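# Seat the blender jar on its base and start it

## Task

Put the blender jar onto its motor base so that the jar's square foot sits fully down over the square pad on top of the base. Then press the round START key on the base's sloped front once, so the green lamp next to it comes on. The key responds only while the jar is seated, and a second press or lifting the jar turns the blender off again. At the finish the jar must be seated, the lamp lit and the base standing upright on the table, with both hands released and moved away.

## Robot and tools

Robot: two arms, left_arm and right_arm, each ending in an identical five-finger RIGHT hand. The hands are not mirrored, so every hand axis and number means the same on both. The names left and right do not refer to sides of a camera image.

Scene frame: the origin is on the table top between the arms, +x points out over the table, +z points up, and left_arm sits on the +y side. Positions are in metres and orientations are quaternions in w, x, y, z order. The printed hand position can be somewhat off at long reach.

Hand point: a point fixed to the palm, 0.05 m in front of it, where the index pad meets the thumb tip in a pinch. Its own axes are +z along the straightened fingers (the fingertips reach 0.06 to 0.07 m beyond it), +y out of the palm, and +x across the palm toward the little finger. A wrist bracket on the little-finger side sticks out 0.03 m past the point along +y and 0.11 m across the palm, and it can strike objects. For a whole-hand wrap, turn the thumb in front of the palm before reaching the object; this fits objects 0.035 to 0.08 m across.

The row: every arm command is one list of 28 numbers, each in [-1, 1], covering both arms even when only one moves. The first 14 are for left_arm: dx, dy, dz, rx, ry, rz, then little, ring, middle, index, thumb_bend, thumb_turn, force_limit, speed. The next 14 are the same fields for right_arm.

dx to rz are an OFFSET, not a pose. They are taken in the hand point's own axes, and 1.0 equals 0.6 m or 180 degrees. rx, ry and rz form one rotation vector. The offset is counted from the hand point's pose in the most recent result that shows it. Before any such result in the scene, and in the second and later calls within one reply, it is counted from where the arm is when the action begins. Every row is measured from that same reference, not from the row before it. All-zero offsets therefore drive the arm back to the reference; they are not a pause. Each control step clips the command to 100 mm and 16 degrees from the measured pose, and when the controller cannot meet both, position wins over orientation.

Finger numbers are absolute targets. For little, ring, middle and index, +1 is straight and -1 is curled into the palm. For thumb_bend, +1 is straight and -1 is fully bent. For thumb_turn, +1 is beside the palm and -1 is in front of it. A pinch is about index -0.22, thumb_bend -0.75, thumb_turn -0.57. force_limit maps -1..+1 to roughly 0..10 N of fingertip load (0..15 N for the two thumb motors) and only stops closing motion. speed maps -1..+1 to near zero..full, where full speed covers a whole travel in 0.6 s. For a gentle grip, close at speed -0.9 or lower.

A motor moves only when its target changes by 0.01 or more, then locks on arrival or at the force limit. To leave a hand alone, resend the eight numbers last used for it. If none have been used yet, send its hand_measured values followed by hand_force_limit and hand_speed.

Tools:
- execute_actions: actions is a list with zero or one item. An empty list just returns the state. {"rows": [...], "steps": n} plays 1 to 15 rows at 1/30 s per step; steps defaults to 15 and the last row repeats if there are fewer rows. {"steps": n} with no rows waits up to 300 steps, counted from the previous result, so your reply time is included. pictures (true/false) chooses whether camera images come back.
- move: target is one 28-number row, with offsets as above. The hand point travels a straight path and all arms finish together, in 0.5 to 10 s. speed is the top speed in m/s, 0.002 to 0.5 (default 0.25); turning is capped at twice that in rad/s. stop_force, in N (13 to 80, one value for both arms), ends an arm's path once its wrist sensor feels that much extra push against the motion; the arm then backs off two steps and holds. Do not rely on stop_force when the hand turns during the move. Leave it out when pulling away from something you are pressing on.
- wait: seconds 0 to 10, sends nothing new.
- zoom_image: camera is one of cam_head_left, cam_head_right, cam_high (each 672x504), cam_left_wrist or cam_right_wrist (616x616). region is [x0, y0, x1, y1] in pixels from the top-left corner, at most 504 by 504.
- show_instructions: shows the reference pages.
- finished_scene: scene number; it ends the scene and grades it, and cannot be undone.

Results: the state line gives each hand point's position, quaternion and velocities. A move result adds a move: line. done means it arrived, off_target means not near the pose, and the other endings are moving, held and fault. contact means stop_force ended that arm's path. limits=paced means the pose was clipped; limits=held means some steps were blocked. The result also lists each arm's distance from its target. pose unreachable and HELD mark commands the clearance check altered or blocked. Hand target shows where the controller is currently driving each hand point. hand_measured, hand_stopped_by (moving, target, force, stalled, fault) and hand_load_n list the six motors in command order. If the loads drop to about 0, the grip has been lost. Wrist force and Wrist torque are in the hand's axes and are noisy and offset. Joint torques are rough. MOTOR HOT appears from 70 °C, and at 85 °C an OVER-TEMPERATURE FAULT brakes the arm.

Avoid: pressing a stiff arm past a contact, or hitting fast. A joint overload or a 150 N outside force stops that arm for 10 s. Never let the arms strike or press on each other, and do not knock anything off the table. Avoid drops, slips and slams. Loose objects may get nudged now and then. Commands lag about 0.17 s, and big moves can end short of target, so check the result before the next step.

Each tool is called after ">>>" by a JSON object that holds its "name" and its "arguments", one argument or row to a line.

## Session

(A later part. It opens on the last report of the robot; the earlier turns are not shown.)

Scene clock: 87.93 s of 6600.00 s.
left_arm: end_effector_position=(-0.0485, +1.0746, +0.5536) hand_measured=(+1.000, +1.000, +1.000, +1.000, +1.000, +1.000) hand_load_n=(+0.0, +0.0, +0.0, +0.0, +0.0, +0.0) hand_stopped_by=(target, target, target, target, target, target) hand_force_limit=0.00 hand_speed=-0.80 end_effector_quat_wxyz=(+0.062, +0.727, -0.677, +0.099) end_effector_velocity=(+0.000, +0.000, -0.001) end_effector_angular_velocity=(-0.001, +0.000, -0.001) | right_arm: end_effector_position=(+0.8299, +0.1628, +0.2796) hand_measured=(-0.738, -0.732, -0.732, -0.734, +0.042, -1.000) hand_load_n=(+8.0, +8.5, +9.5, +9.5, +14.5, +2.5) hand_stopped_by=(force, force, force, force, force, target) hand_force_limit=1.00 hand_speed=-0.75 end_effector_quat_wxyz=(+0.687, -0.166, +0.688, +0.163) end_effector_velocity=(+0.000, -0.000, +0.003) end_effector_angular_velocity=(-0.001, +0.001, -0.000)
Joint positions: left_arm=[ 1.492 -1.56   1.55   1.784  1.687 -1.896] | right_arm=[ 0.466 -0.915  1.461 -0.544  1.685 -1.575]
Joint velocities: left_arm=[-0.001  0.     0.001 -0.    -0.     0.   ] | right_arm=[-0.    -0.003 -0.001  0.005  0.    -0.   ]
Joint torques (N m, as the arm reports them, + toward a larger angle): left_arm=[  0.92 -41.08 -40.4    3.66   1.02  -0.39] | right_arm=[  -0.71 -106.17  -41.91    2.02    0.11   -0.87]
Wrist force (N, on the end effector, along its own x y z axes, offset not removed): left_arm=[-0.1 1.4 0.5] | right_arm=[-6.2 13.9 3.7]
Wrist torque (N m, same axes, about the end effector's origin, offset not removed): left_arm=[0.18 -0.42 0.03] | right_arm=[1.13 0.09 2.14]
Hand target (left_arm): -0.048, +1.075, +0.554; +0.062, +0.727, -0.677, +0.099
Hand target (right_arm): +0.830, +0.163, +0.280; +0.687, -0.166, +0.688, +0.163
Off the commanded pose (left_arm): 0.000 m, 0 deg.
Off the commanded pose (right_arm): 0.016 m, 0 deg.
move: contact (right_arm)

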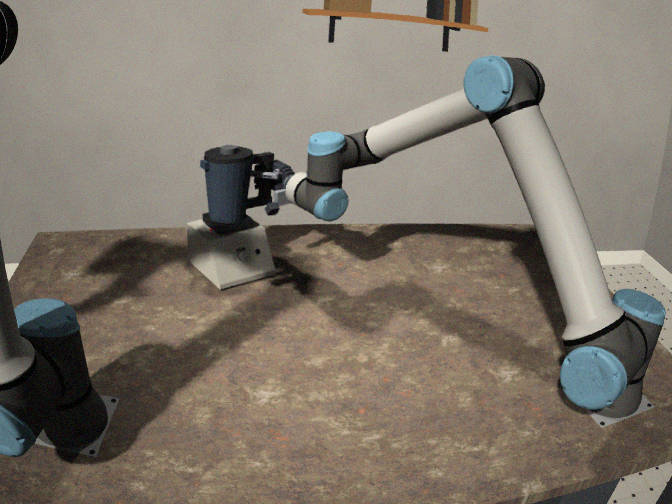

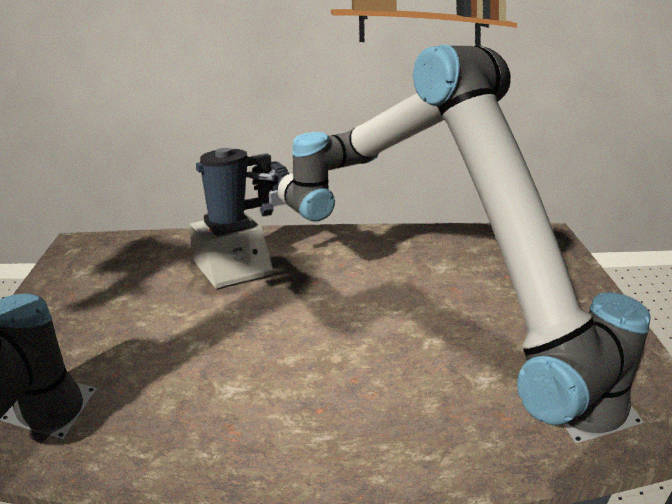

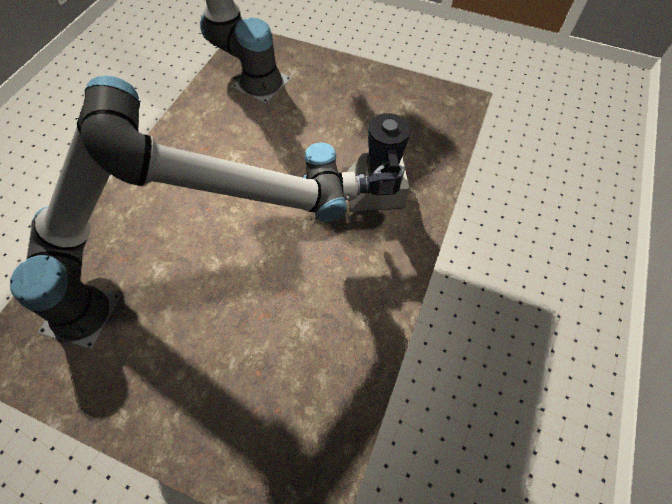

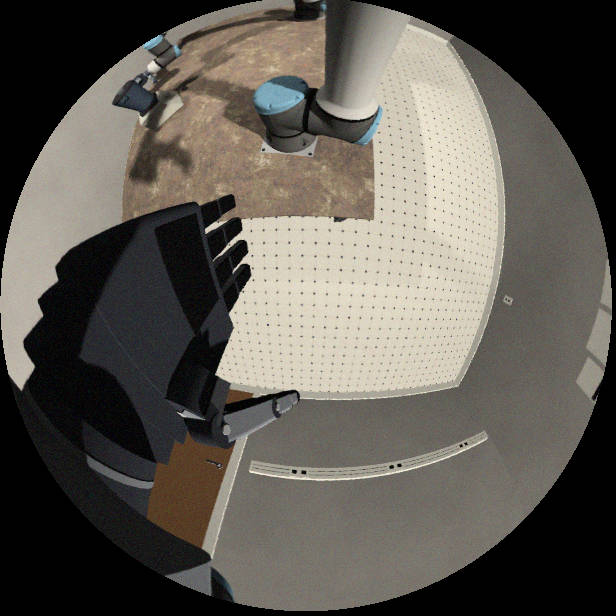

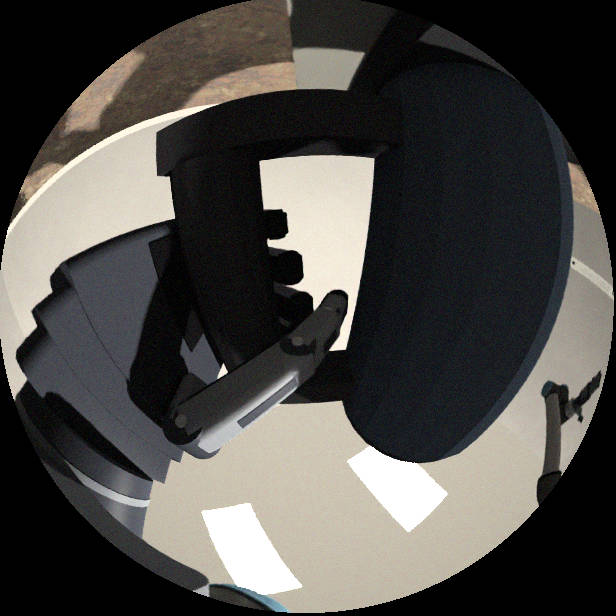

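>>> {"name": "execute_actions", "arguments": {
  "actions": [
    {"rows":[[0,0,0,0,0,0,1,1,1,1,1,1,0,-0.8, -0.003,0.002,0,0,0,0,-0.98,-0.98,-0.98,-0.98,-1,-1,1,-0.75],[0,0,0,0,0,0,1,1,1,1,1,1,0,-0.8, -0.003,0.002,0,0,0,0,-0.98,-0.98,-0.98,-0.98,-1,-1,1,-0.75],[0,0,0,0,0,0,1,1,1,1,1,1,0,-0.8, -0.003,0.002,0,0,0,0,-0.98,-0.98,-0.98,-0.98,-1,-1,1,-0.75],[0,0,0,0,0,0,1,1,1,1,1,1,0,-0.8, -0.003,0.0045,0,0,0,0,-0.98,-0.98,-0.98,-0.98,-1,-1,1,-0.75]],"steps":13}
  ],
  "pictures": false
}}

>>> {"name": "move", "arguments": {
  "target": [0,0,0,0,0,0,1,1,1,1,1,1,0,-0.8, 0.03,0,0,0,0,0,-0.98,-0.98,-0.98,-0.98,-1,-1,1,-0.75],
  "speed": 0.008,
  "stop_force": 14
}}

Scene clock: 90.33 s of 6600.00 s.
left_arm: end_effector_position=(-0.0485, +1.0746, +0.5536) hand_measured=(+1.000, +1.000, +1.000, +1.000, +1.000, +1.000) hand_load_n=(+0.0, +0.0, +0.0, +0.0, +0.0, +0.0) hand_stopped_by=(target, target, target, target, target, target) hand_force_limit=0.00 hand_speed=-0.80 end_effector_quat_wxyz=(+0.062, +0.727, -0.677, +0.099) end_effector_velocity=(+0.000, -0.000, +0.000) end_effector_angular_velocity=(+0.001, -0.000, -0.001) | right_arm: end_effector_position=(+0.8288, +0.1649, +0.2813) hand_measured=(-0.738, -0.732, -0.732, -0.734, +0.042, -1.000) hand_load_n=(+6.0, +7.0, +8.5, +9.5, +14.5, +1.5) hand_stopped_by=(force, force, force, force, force, target) hand_force_limit=1.00 hand_speed=-0.75 end_effector_quat_wxyz=(+0.687, -0.166, +0.688, +0.163) end_effector_velocity=(-0.001, +0.002, +0.000) end_effector_angular_velocity=(+0.000, +0.000, +0.000)
Joint positions: left_arm=[ 1.492 -1.56   1.55   1.784  1.687 -1.896] | right_arm=[ 0.469 -0.915  1.458 -0.541  1.687 -1.575]
Joint velocities: left_arm=[-0.001 -0.001  0.    -0.001  0.     0.   ] | right_arm=[ 0.002  0.001 -0.002  0.002  0.002  0.001]
Joint torques (N m, as the arm reports them, + toward a larger angle): left_arm=[  2.88 -39.09 -41.61   3.5    0.78  -0.44] | right_arm=[   8.94 -100.51  -53.2    -2.44    3.28   -0.88]
Wrist force (N, on the end effector, along its own x y z axes, offset not removed): left_arm=[-1.2 1.9 1.0] | right_arm=[5.7 -1.6 -0.6]
Wrist torque (N m, same axes, about the end effector's origin, offset not removed): left_arm=[0.15 -0.19 -0.02] | right_arm=[-0.19 0.37 -1.14]
Hand target (left_arm): -0.048, +1.075, +0.554; +0.062, +0.727, -0.677, +0.099
Hand target (right_arm): +0.829, +0.165, +0.281; +0.687, -0.166, +0.688, +0.163
Off the commanded pose (left_arm): 0.000 m, 0 deg.
Off the commanded pose (right_arm): 0.000 m, 0 deg.
Steps of this call (steps 1 to 59: nothing new was sent; steps 60 to 72: all 13 steps of this action). Readings (end_effector_position | what the end effector reports):
60: left_arm (-0.0485, +1.0746, +0.5536) | right_arm (+0.8299, +0.1628, +0.2803) | left_arm hand_measured=(+1.000, +1.000, +1.000, +1.000, +1.000, +1.000) hand_load_n=(+0.0, +0.0, +0.0, +0.0, +0.0, +0.0) hand_stopped_by=(target, target, target, target, target, target) hand_force_limit=0.00 hand_speed=-0.80 | right_arm hand_measured=(-0.738, -0.732, -0.732, -0.734, +0.042, -1.000) hand_load_n=(+8.0, +8.5, +9.0, +9.5, +14.5, +2.0) hand_stopped_by=(force, force, force, force, force, target) hand_force_limit=1.00 hand_speed=-0.75
61: left_arm (-0.0485, +1.0746, +0.5536) | right_arm (+0.8299, +0.1629, +0.2803) | left_arm hand_measured=(+1.000, +1.000, +1.000, +1.000, +1.000, +1.000) hand_load_n=(+0.0, +0.0, +0.0, +0.0, +0.0, +0.0) hand_stopped_by=(target, target, target, target, target, target) hand_force_limit=0.00 hand_speed=-0.80 | right_arm hand_measured=(-0.738, -0.732, -0.732, -0.734, +0.042, -1.000) hand_load_n=(+8.0, +8.5, +9.0, +9.5, +14.5, +2.0) hand_stopped_by=(force, force, force, force, force, target) hand_force_limit=1.00 hand_speed=-0.75
63: left_arm (-0.0485, +1.0746, +0.5536) | right_arm (+0.8297, +0.1633, +0.2807) | left_arm hand_measured=(+1.000, +1.000, +1.000, +1.000, +1.000, +1.000) hand_load_n=(+0.0, +0.0, +0.0, +0.0, +0.0, +0.0) hand_stopped_by=(target, target, target, target, target, target) hand_force_limit=0.00 hand_speed=-0.80 | right_arm hand_measured=(-0.738, -0.732, -0.732, -0.734, +0.042, -1.000) hand_load_n=(+8.0, +8.5, +9.0, +9.5, +14.5, +2.0) hand_stopped_by=(force, force, force, force, force, target) hand_force_limit=1.00 hand_speed=-0.75
67: left_arm (-0.0485, +1.0746, +0.5536) | right_arm (+0.8291, +0.1643, +0.2812) | left_arm hand_measured=(+1.000, +1.000, +1.000, +1.000, +1.000, +1.000) hand_load_n=(+0.0, +0.0, +0.0, +0.0, +0.0, +0.0) hand_stopped_by=(target, target, target, target, target, target) hand_force_limit=0.00 hand_speed=-0.80 | right_arm hand_measured=(-0.738, -0.732, -0.732, -0.734, +0.042, -1.000) hand_load_n=(+7.5, +8.0, +9.0, +9.5, +14.5, +1.5) hand_stopped_by=(force, force, force, force, force, target) hand_force_limit=1.00 hand_speed=-0.75
72: the state above

Scene clock: 91.97 s of 6600.00 s.
left_arm: end_effector_position=(-0.0485, +1.0746, +0.5536) hand_measured=(+1.000, +1.000, +1.000, +1.000, +1.000, +1.000) hand_load_n=(+0.0, +0.0, +0.0, +0.0, +0.0, +0.0) hand_stopped_by=(target, target, target, target, target, target) hand_force_limit=0.00 hand_speed=-0.80 end_effector_quat_wxyz=(+0.062, +0.727, -0.677, +0.099) end_effector_velocity=(-0.001, +0.000, +0.000) end_effector_angular_velocity=(+0.002, +0.001, +0.001) | right_arm: end_effector_position=(+0.8287, +0.1651, +0.2735) hand_measured=(-0.738, -0.732, -0.732, -0.734, +0.042, -1.000) hand_load_n=(+6.5, +7.0, +8.5, +7.5, +14.0, +2.0) hand_stopped_by=(force, force, force, force, force, target) hand_force_limit=1.00 hand_speed=-0.75 end_effector_quat_wxyz=(+0.688, -0.166, +0.688, +0.163) end_effector_velocity=(-0.001, -0.001, -0.001) end_effector_angular_velocity=(-0.005, +0.005, +0.000)
Joint positions: left_arm=[ 1.492 -1.56   1.55   1.784  1.687 -1.896] | right_arm=[ 0.469 -0.909  1.463 -0.552  1.688 -1.575]
Joint velocities: left_arm=[ 0.001 -0.    -0.001 -0.    -0.001 -0.   ] | right_arm=[-0.    -0.001  0.001  0.007 -0.    -0.001]
Joint torques (N m, as the arm reports them, + toward a larger angle): left_arm=[  3.44 -38.91 -41.1    3.51   0.86  -0.56] | right_arm=[ -6.11 -88.68 -32.6    6.02  -2.06  -1.03]
Wrist force (N, on the end effector, along its own x y z axes, offset not removed): left_arm=[-5.8 1.2 -0.9] | right_arm=[-20.6 -9.9 1.4]
Wrist torque (N m, same axes, about the end effector's origin, offset not removed): left_arm=[0.21 0.52 -0.22] | right_arm=[-0.66 0.17 -0.09]
Hand target (left_arm): -0.048, +1.075, +0.554; +0.062, +0.727, -0.677, +0.099
Hand target (right_arm): +0.829, +0.165, +0.274; +0.688, -0.166, +0.688, +0.163
Off the commanded pose (left_arm): 0.000 m, 0 deg.
Off the commanded pose (right_arm): 0.010 m, 0 deg.
move: contact (right_arm)

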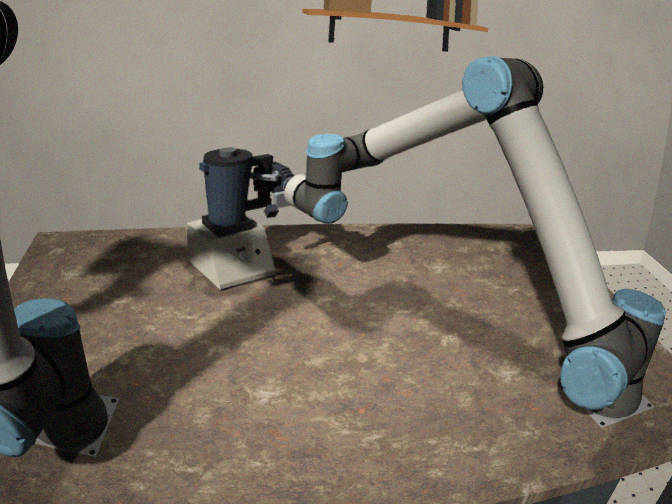

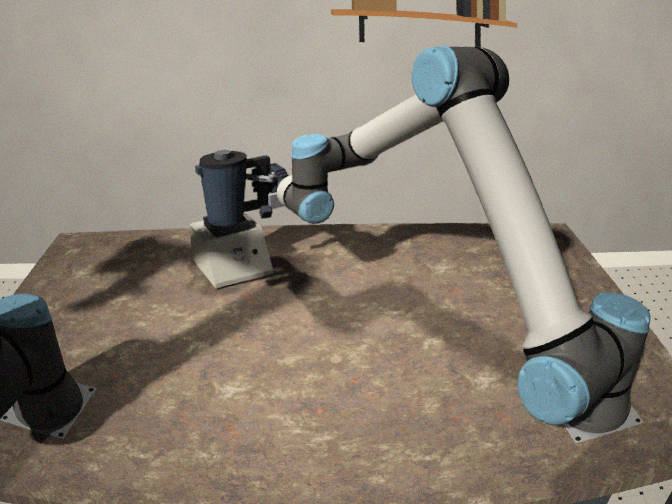

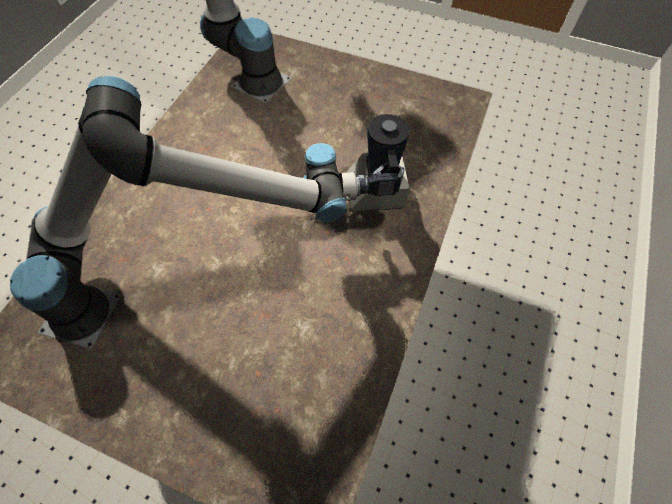

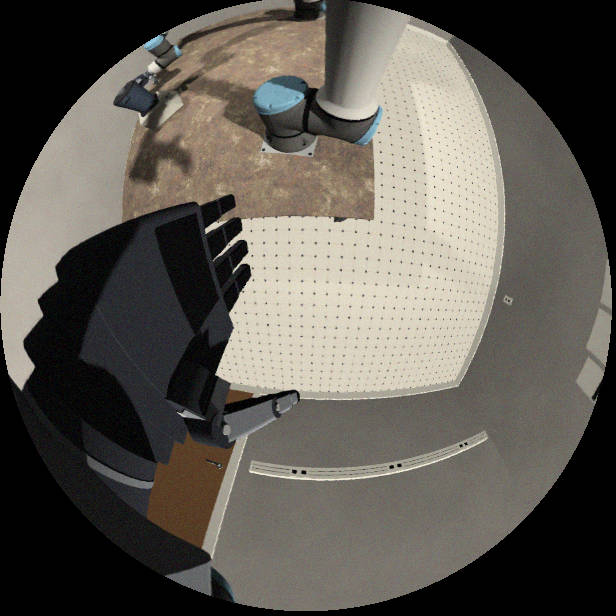

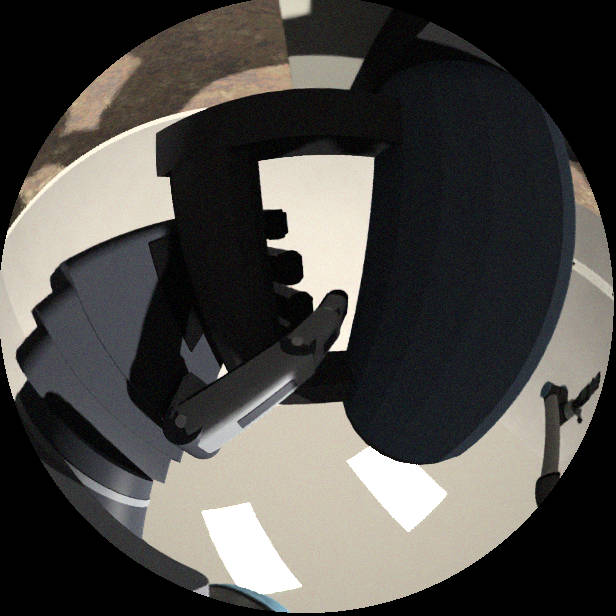

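>>> {"name": "execute_actions", "arguments": {
  "actions": [
    {"rows":[[0,0,0,0,0,0,1,1,1,1,1,1,0,-0.8, -0.001,0,0,0,0,0,-0.98,-0.98,-0.98,-0.98,0.25,-1,1,0],[0,0,0,0,0,0,1,1,1,1,1,1,0,-0.8, -0.001,0,0,0,0,0,-0.98,-0.98,-0.98,-0.98,0.25,-1,1,0],[0,0,0,0,0,0,1,1,1,1,1,1,0,-0.8, -0.001,0,0,0,0,0,-0.98,-0.98,-0.98,-0.98,0.25,-1,1,0],[0,0,0,0,0,0,1,1,1,1,1,1,0,-0.8, -0.001,0,0,0,0,0,-0.98,-0.98,-0.98,-0.98,0.25,-1,1,0],[0,0,0,0,0,0,1,1,1,1,1,1,0,-0.8, -0.001,0,0,0,0,0,-0.98,-0.98,-0.98,-0.98,0.25,-1,1,0],[0,0,0,0,0,0,1,1,1,1,1,1,0,-0.8, -0.001,0,0,0,0,0,1,1,1,1,0.25,-1,1,0]],"steps":15}
  ],
  "pictures": false
}}

>>> {"name": "move", "arguments": {
  "target": [0,0,0,0,0,0,1,1,1,1,1,1,0,-0.8, 0,-0.008,0,0,0,0,1,1,1,1,0.0,-1,1,0],
  "speed": 0.01
}}

>>> {"name": "zoom_image", "arguments": {
  "camera": "cam_head_left",
  "region": [180,140,300,295]
}}

Scene clock: 95.67 s of 6600.00 s.
left_arm: end_effector_position=(-0.0485, +1.0746, +0.5536) hand_measured=(+1.000, +1.000, +1.000, +1.000, +1.000, +1.000) hand_load_n=(+0.0, +0.0, +0.0, +0.0, +0.0, +0.0) hand_stopped_by=(target, target, target, target, target, target) hand_force_limit=0.00 hand_speed=-0.80 end_effector_quat_wxyz=(+0.062, +0.727, -0.677, +0.099) end_effector_velocity=(-0.000, +0.000, -0.001) end_effector_angular_velocity=(-0.002, +0.001, +0.000) | right_arm: end_effector_position=(+0.8287, +0.1652, +0.2741) hand_measured=(-0.356, -0.350, -0.350, -0.352, +0.250, -1.000) hand_load_n=(+0.0, +0.0, +0.0, +0.0, +0.0, +0.0) hand_stopped_by=(moving, moving, moving, moving, target, target) hand_force_limit=1.00 hand_speed=0.00 end_effector_quat_wxyz=(+0.688, -0.166, +0.688, +0.163) end_effector_velocity=(+0.000, -0.000, -0.001) end_effector_angular_velocity=(-0.001, +0.001, -0.000)
Joint positions: left_arm=[ 1.492 -1.56   1.55   1.784  1.687 -1.896] | right_arm=[ 0.469 -0.909  1.462 -0.551  1.688 -1.575]
Joint velocities: left_arm=[ 0.     0.001  0.     0.    -0.     0.   ] | right_arm=[-0.     0.    -0.     0.001  0.    -0.   ]
Joint torques (N m, as the arm reports them, + toward a larger angle): left_arm=[  1.67 -39.22 -40.05   3.96   0.83  -0.46] | right_arm=[  -0.97 -111.07  -37.59    0.03   -2.53   -1.01]
Wrist force (N, on the end effector, along its own x y z axes, offset not removed): left_arm=[-0.7 2.3 -2.1] | right_arm=[-5.8 -0.7 -1.8]
Wrist torque (N m, same axes, about the end effector's origin, offset not removed): left_arm=[0.47 -0.29 0.05] | right_arm=[0.08 1.09 -0.49]
Hand target (left_arm): -0.048, +1.075, +0.554; +0.062, +0.727, -0.677, +0.099
Hand target (right_arm): +0.829, +0.165, +0.274; +0.688, -0.166, +0.688, +0.163
Off the commanded pose (left_arm): 0.000 m, 0 deg.
Off the commanded pose (right_arm): 0.000 m, 0 deg.
Steps of this call (steps 1 to 90: nothing new was sent; then 0.20 s passed at rest; steps 91 to 105: all 15 steps of this action). Readings (end_effector_position | what the end effector reports):
91: left_arm (-0.0485, +1.0746, +0.5536) | right_arm (+0.8287, +0.1652, +0.2740) | left_arm hand_measured=(+1.000, +1.000, +1.000, +1.000, +1.000, +1.000) hand_load_n=(+0.0, +0.0, +0.0, +0.0, +0.0, +0.0) hand_stopped_by=(target, target, target, target, target, target) hand_force_limit=0.00 hand_speed=-0.80 | right_arm hand_measured=(-0.738, -0.732, -0.732, -0.734, +0.042, -1.000) hand_load_n=(+7.0, +7.5, +8.5, +8.0, +14.0, +2.0) hand_stopped_by=(force, force, force, force, moving, target) hand_force_limit=1.00 hand_speed=0.00
92: left_arm (-0.0485, +1.0746, +0.5536) | right_arm (+0.8287, +0.1652, +0.2740) | left_arm hand_measured=(+1.000, +1.000, +1.000, +1.000, +1.000, +1.000) hand_load_n=(+0.0, +0.0, +0.0, +0.0, +0.0, +0.0) hand_stopped_by=(target, target, target, target, target, target) hand_force_limit=0.00 hand_speed=-0.80 | right_arm hand_measured=(-0.738, -0.732, -0.732, -0.734, +0.042, -1.000) hand_load_n=(+7.0, +7.5, +8.5, +8.0, +14.0, +2.0) hand_stopped_by=(force, force, force, force, moving, target) hand_force_limit=1.00 hand_speed=0.00
94: left_arm (-0.0485, +1.0746, +0.5536) | right_arm (+0.8287, +0.1652, +0.2740) | left_arm hand_measured=(+1.000, +1.000, +1.000, +1.000, +1.000, +1.000) hand_load_n=(+0.0, +0.0, +0.0, +0.0, +0.0, +0.0) hand_stopped_by=(target, target, target, target, target, target) hand_force_limit=0.00 hand_speed=-0.80 | right_arm hand_measured=(-0.738, -0.732, -0.732, -0.734, +0.072, -1.000) hand_load_n=(+7.0, +7.5, +8.5, +8.0, +10.5, +1.5) hand_stopped_by=(force, force, force, force, moving, target) hand_force_limit=1.00 hand_speed=0.00
98: left_arm (-0.0485, +1.0746, +0.5536) | right_arm (+0.8287, +0.1652, +0.2741) | left_arm hand_measured=(+1.000, +1.000, +1.000, +1.000, +1.000, +1.000) hand_load_n=(+0.0, +0.0, +0.0, +0.0, +0.0, +0.0) hand_stopped_by=(target, target, target, target, target, target) hand_force_limit=0.00 hand_speed=-0.80 | right_arm hand_measured=(-0.738, -0.732, -0.732, -0.734, +0.206, -1.000) hand_load_n=(+7.0, +7.5, +7.0, +7.5, +0.0, +0.0) hand_stopped_by=(moving, moving, moving, moving, moving, target) hand_force_limit=1.00 hand_speed=0.00
105: the state above

Scene clock: 97.37 s of 6600.00 s.
left_arm: end_effector_position=(-0.0485, +1.0746, +0.5536) hand_measured=(+1.000, +1.000, +1.000, +1.000, +1.000, +1.000) hand_load_n=(+0.0, +0.0, +0.0, +0.0, +0.0, +0.0) hand_stopped_by=(target, target, target, target, target, target) hand_force_limit=0.00 hand_speed=-0.80 end_effector_quat_wxyz=(+0.062, +0.727, -0.677, +0.099) end_effector_velocity=(-0.000, -0.000, +0.000) end_effector_angular_velocity=(+0.001, -0.000, +0.000) | right_arm: end_effector_position=(+0.8307, +0.1612, +0.2742) hand_measured=(+1.000, +1.000, +1.000, +1.000, +0.000, -1.000) hand_load_n=(+0.0, +0.0, +0.0, +0.0, +0.0, +0.0) hand_stopped_by=(target, target, target, target, target, target) hand_force_limit=1.00 hand_speed=0.00 end_effector_quat_wxyz=(+0.688, -0.166, +0.688, +0.163) end_effector_velocity=(+0.003, -0.003, +0.002) end_effector_angular_velocity=(+0.001, -0.003, -0.001)
Joint positions: left_arm=[ 1.492 -1.56   1.55   1.784  1.687 -1.896] | right_arm=[ 0.464 -0.911  1.466 -0.553  1.682 -1.575]
Joint velocities: left_arm=[ 0.    -0.001 -0.     0.     0.     0.   ] | right_arm=[-0.004 -0.002  0.    -0.002 -0.003 -0.001]
Joint torques (N m, as the arm reports them, + toward a larger angle): left_arm=[  2.3  -39.47 -41.75   4.03   0.81  -0.31] | right_arm=[ -14.   -109.55  -31.91   -4.73   -2.25   -0.58]
Wrist force (N, on the end effector, along its own x y z axes, offset not removed): left_arm=[-0.1 3.0 1.1] | right_arm=[-6.9 0.4 -0.4]
Wrist torque (N m, same axes, about the end effector's origin, offset not removed): left_arm=[0.41 -0.40 0.04] | right_arm=[0.07 1.10 -0.48]
Hand target (left_arm): -0.048, +1.075, +0.554; +0.062, +0.727, -0.677, +0.099
Hand target (right_arm): +0.831, +0.161, +0.274; +0.688, -0.166, +0.688, +0.163
Off the commanded pose (left_arm): 0.000 m, 0 deg.
Off the commanded pose (right_arm): 0.000 m, 0 deg.
move: done

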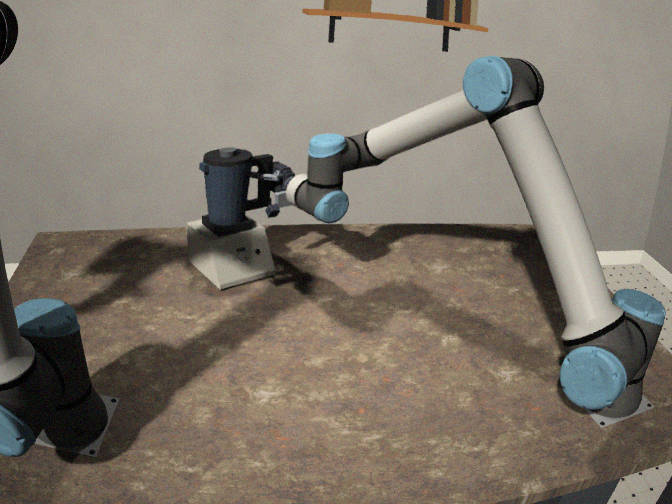

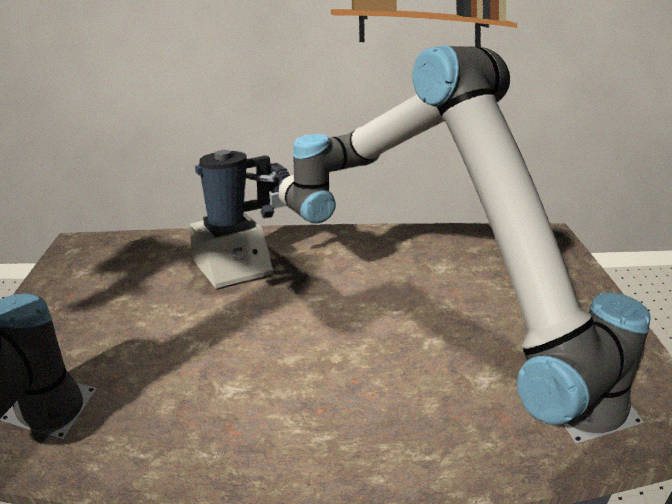

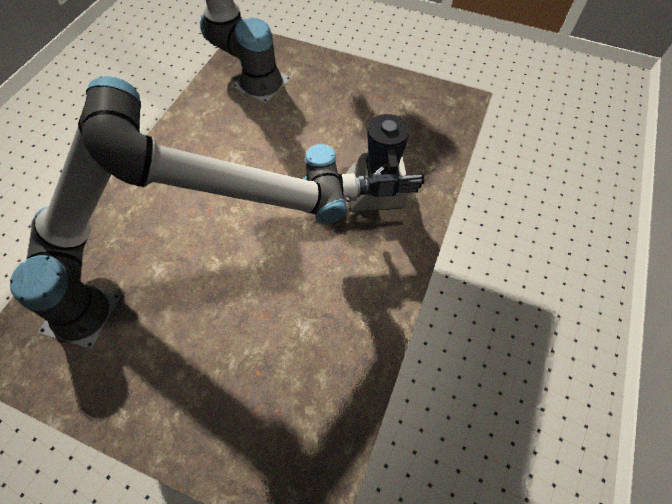

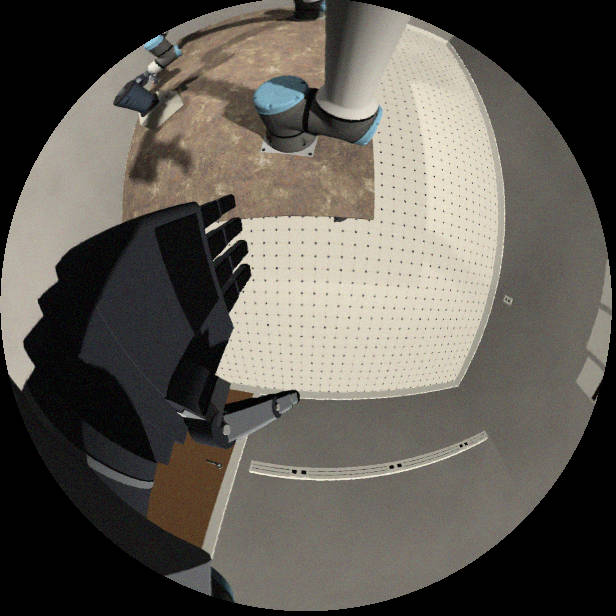

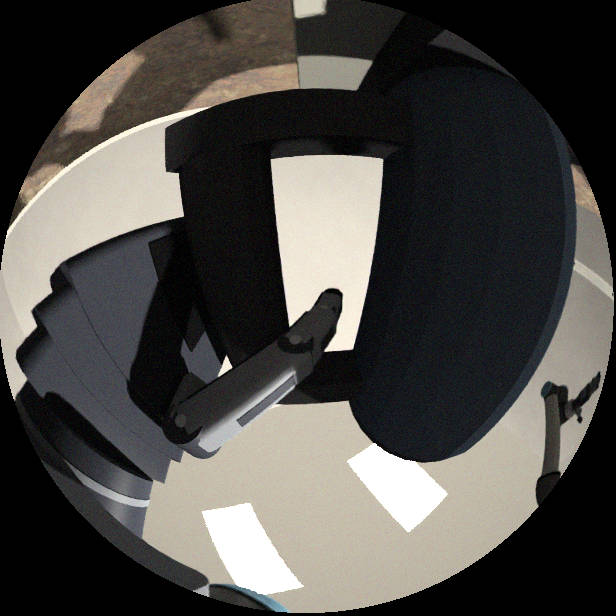

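Region (180, 140, 300, 295) of cam_head_left's 672x504 image, scaled by 3.252, with more detail than that image has; it fills the left 390 columns of this view, and the rest is white.

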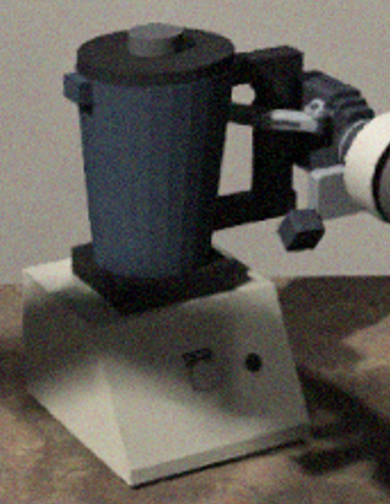

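>>> {"name": "move", "arguments": {
  "target": [0,0,0,0,0,0,1,1,1,1,1,1,0,-0.8, 0,-0.005,-0.333,0,0,0,1,1,1,1,0.0,-1,1,0],
  "speed": 0.15
}}

>>> {"name": "move", "arguments": {
  "target": [0,0,0,0,0,0,1,1,1,1,1,1,0,-0.8, 0.148,0.049,-0.01,0.1306,0.1306,0.4875,1,-1,-1,-1,-1,1,1,0],
  "speed": 0.4
}}

Scene clock: 104.03 s of 6600.00 s.
left_arm: end_effector_position=(-0.0485, +1.0746, +0.5536) hand_measured=(+1.000, +1.000, +1.000, +1.000, +1.000, +1.000) hand_load_n=(+0.0, +0.0, +0.0, +0.0, +0.0, +0.0) hand_stopped_by=(target, target, target, target, target, target) hand_force_limit=0.00 hand_speed=-0.80 end_effector_quat_wxyz=(+0.062, +0.727, -0.677, +0.099) end_effector_velocity=(+0.000, -0.000, -0.001) end_effector_angular_velocity=(-0.002, +0.000, -0.001) | right_arm: end_effector_position=(+0.6541, +0.0682, +0.2740) hand_measured=(+1.000, +1.000, +1.000, +1.000, +0.000, -1.000) hand_load_n=(+0.0, +0.0, +0.0, +0.0, +0.0, +0.0) hand_stopped_by=(target, target, target, target, target, target) hand_force_limit=1.00 hand_speed=0.00 end_effector_quat_wxyz=(+0.688, -0.166, +0.688, +0.163) end_effector_velocity=(-0.002, -0.001, +0.002) end_effector_angular_velocity=(+0.001, -0.001, +0.000)
Joint positions: left_arm=[ 1.492 -1.56   1.55   1.784  1.687 -1.896] | right_arm=[ 0.493 -1.166  1.894 -0.726  1.711 -1.575]
Joint velocities: left_arm=[-0.001  0.001  0.002 -0.     0.    -0.   ] | right_arm=[ 0.001 -0.005  0.005 -0.002  0.     0.   ]
Joint torques (N m, as the arm reports them, + toward a larger angle): left_arm=[  3.18 -38.26 -41.34   3.67   1.28  -0.33] | right_arm=[  7.94 -83.   -26.97  -4.7    2.61  -2.38]
Wrist force (N, on the end effector, along its own x y z axes, offset not removed): left_arm=[-2.0 0.7 -1.4] | right_arm=[-3.0 0.2 -2.7]
Wrist torque (N m, same axes, about the end effector's origin, offset not removed): left_arm=[0.19 -0.12 -0.11] | right_arm=[-0.06 0.59 -0.30]
Hand target (left_arm): -0.048, +1.075, +0.554; +0.062, +0.727, -0.677, +0.099
Hand target (right_arm): +0.654, +0.068, +0.274; +0.688, -0.166, +0.688, +0.163
Off the commanded pose (left_arm): 0.000 m, 0 deg.
Off the commanded pose (right_arm): 0.001 m, 0 deg.
After step 90, 1.73 s passed at rest.
move: done

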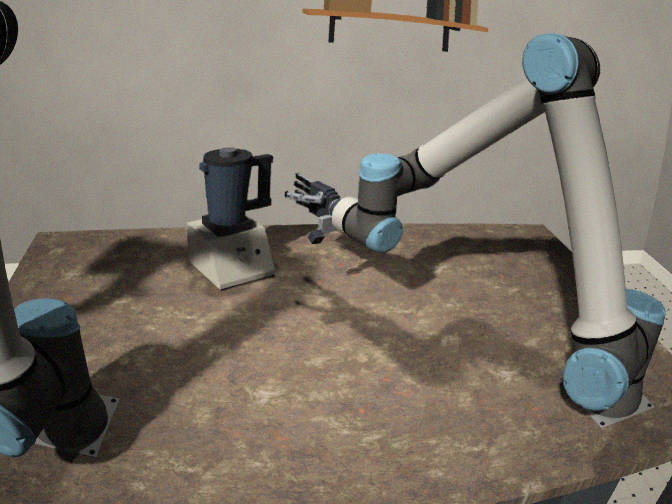

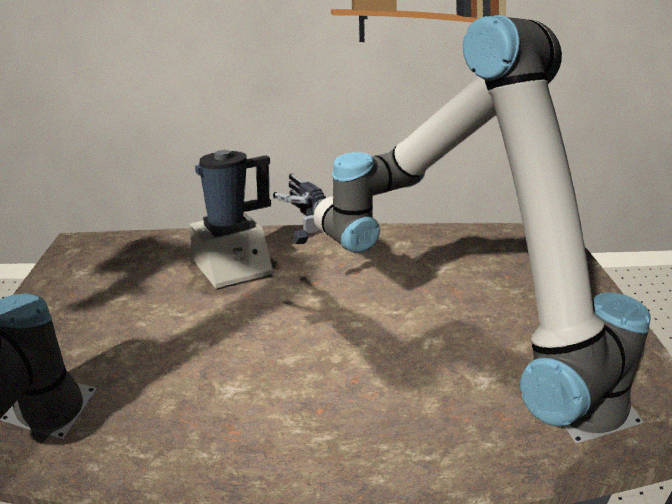

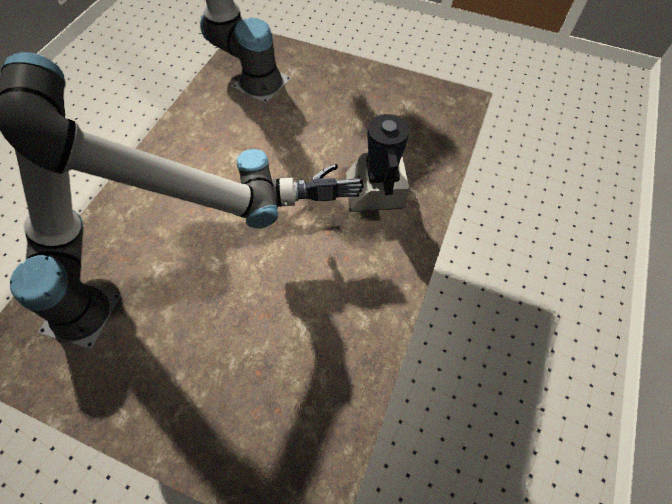

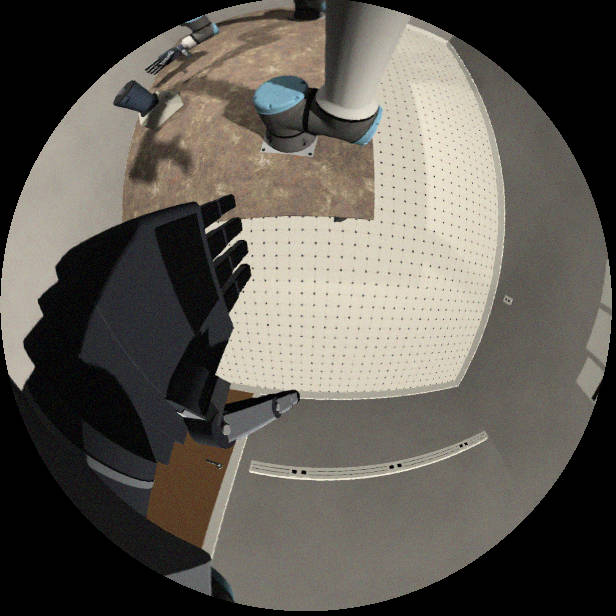

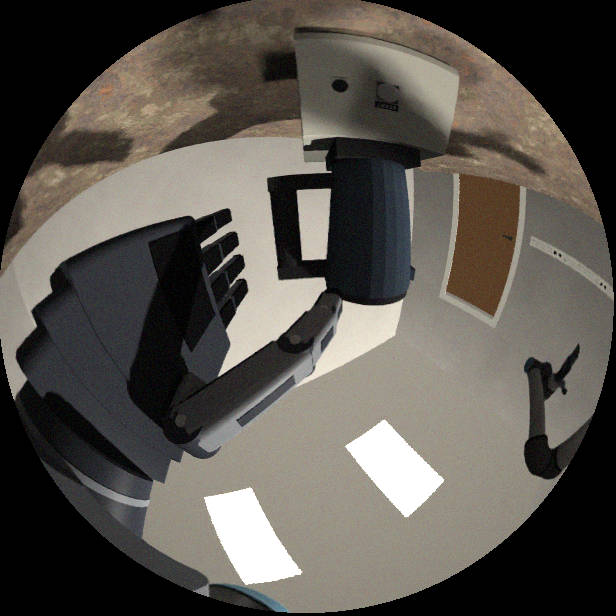

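Scene clock: 106.77 s of 6600.00 s.
left_arm: end_effector_position=(-0.0485, +1.0746, +0.5536) hand_measured=(+1.000, +1.000, +1.000, +1.000, +1.000, +1.000) hand_load_n=(+0.0, +0.0, +0.0, +0.0, +0.0, +0.0) hand_stopped_by=(target, target, target, target, target, target) hand_force_limit=0.00 hand_speed=-0.80 end_effector_quat_wxyz=(+0.062, +0.727, -0.677, +0.099) end_effector_velocity=(+0.000, -0.001, -0.001) end_effector_angular_velocity=(-0.003, +0.001, -0.001) | right_arm: end_effector_position=(+0.6355, +0.0912, +0.1853) hand_measured=(+1.000, -1.000, -1.000, -1.000, -1.000, +1.000) hand_load_n=(+0.0, +0.0, +0.0, +0.0, +0.0, +0.0) hand_stopped_by=(target, target, target, target, target, target) hand_force_limit=1.00 hand_speed=0.00 end_effector_quat_wxyz=(+0.264, +0.452, +0.739, +0.424) end_effector_velocity=(-0.001, -0.001, -0.003) end_effector_angular_velocity=(+0.007, +0.012, -0.003)
Joint positions: left_arm=[ 1.492 -1.56   1.55   1.784  1.687 -1.896] | right_arm=[ 0.662 -1.018  1.64  -0.076  1.841  0.153]
Joint velocities: left_arm=[-0.001  0.     0.002  0.001  0.     0.   ] | right_arm=[-0.     0.001 -0.     0.006 -0.004  0.014]
Joint torques (N m, as the arm reports them, + toward a larger angle): left_arm=[  2.45 -38.91 -41.43   3.44   0.78  -0.71] | right_arm=[-15.92 -76.55 -41.15   2.59  -2.04   2.47]
Wrist force (N, on the end effector, along its own x y z axes, offset not removed): left_arm=[-3.2 1.7 -1.3] | right_arm=[-6.5 4.6 1.0]
Wrist torque (N m, same axes, about the end effector's origin, offset not removed): left_arm=[0.40 0.07 -0.24] | right_arm=[0.80 0.91 -0.50]
Hand target (left_arm): -0.048, +1.075, +0.554; +0.062, +0.727, -0.677, +0.099
Hand target (right_arm): +0.636, +0.091, +0.185; +0.263, +0.452, +0.739, +0.424
Off the commanded pose (left_arm): 0.000 m, 0 deg.
Off the commanded pose (right_arm): 0.000 m, 0 deg.
move: done

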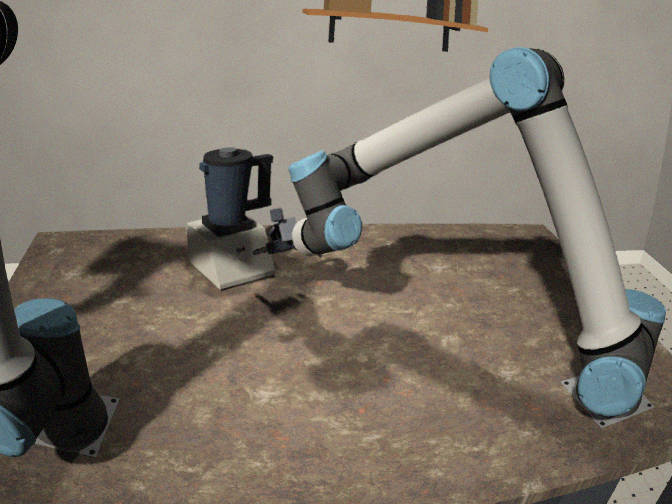

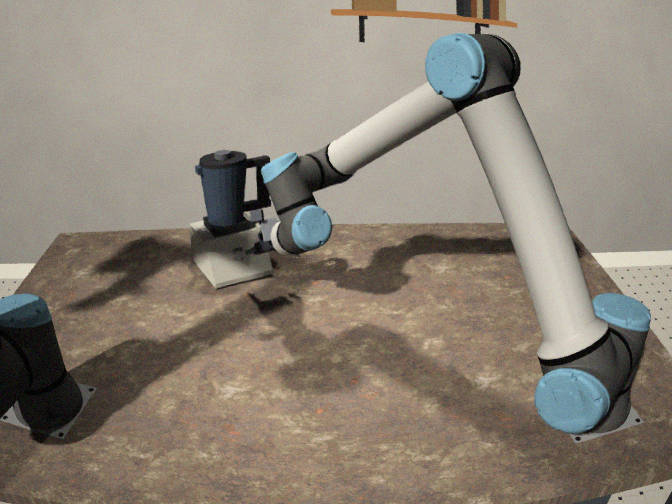

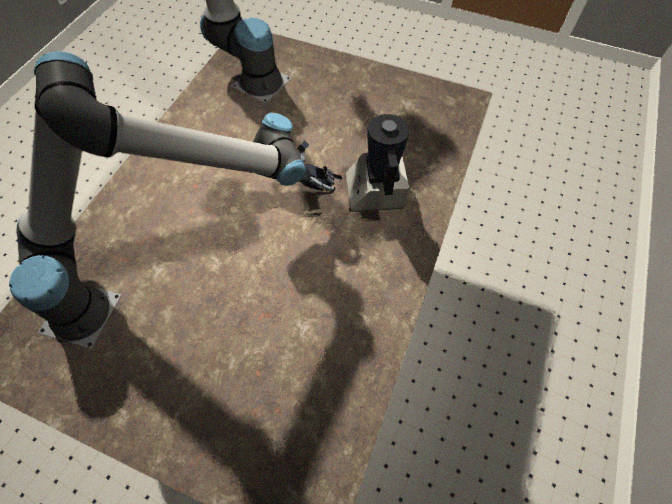

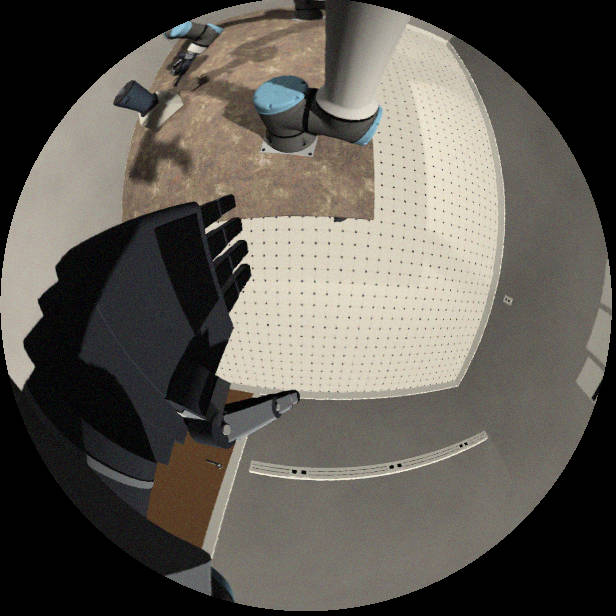

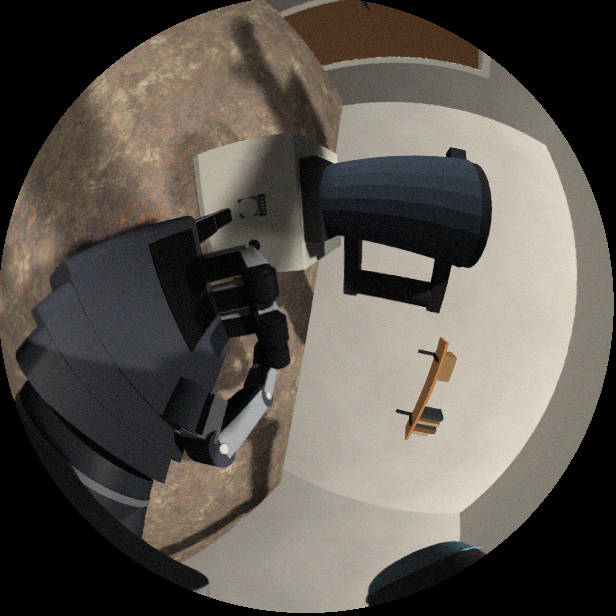

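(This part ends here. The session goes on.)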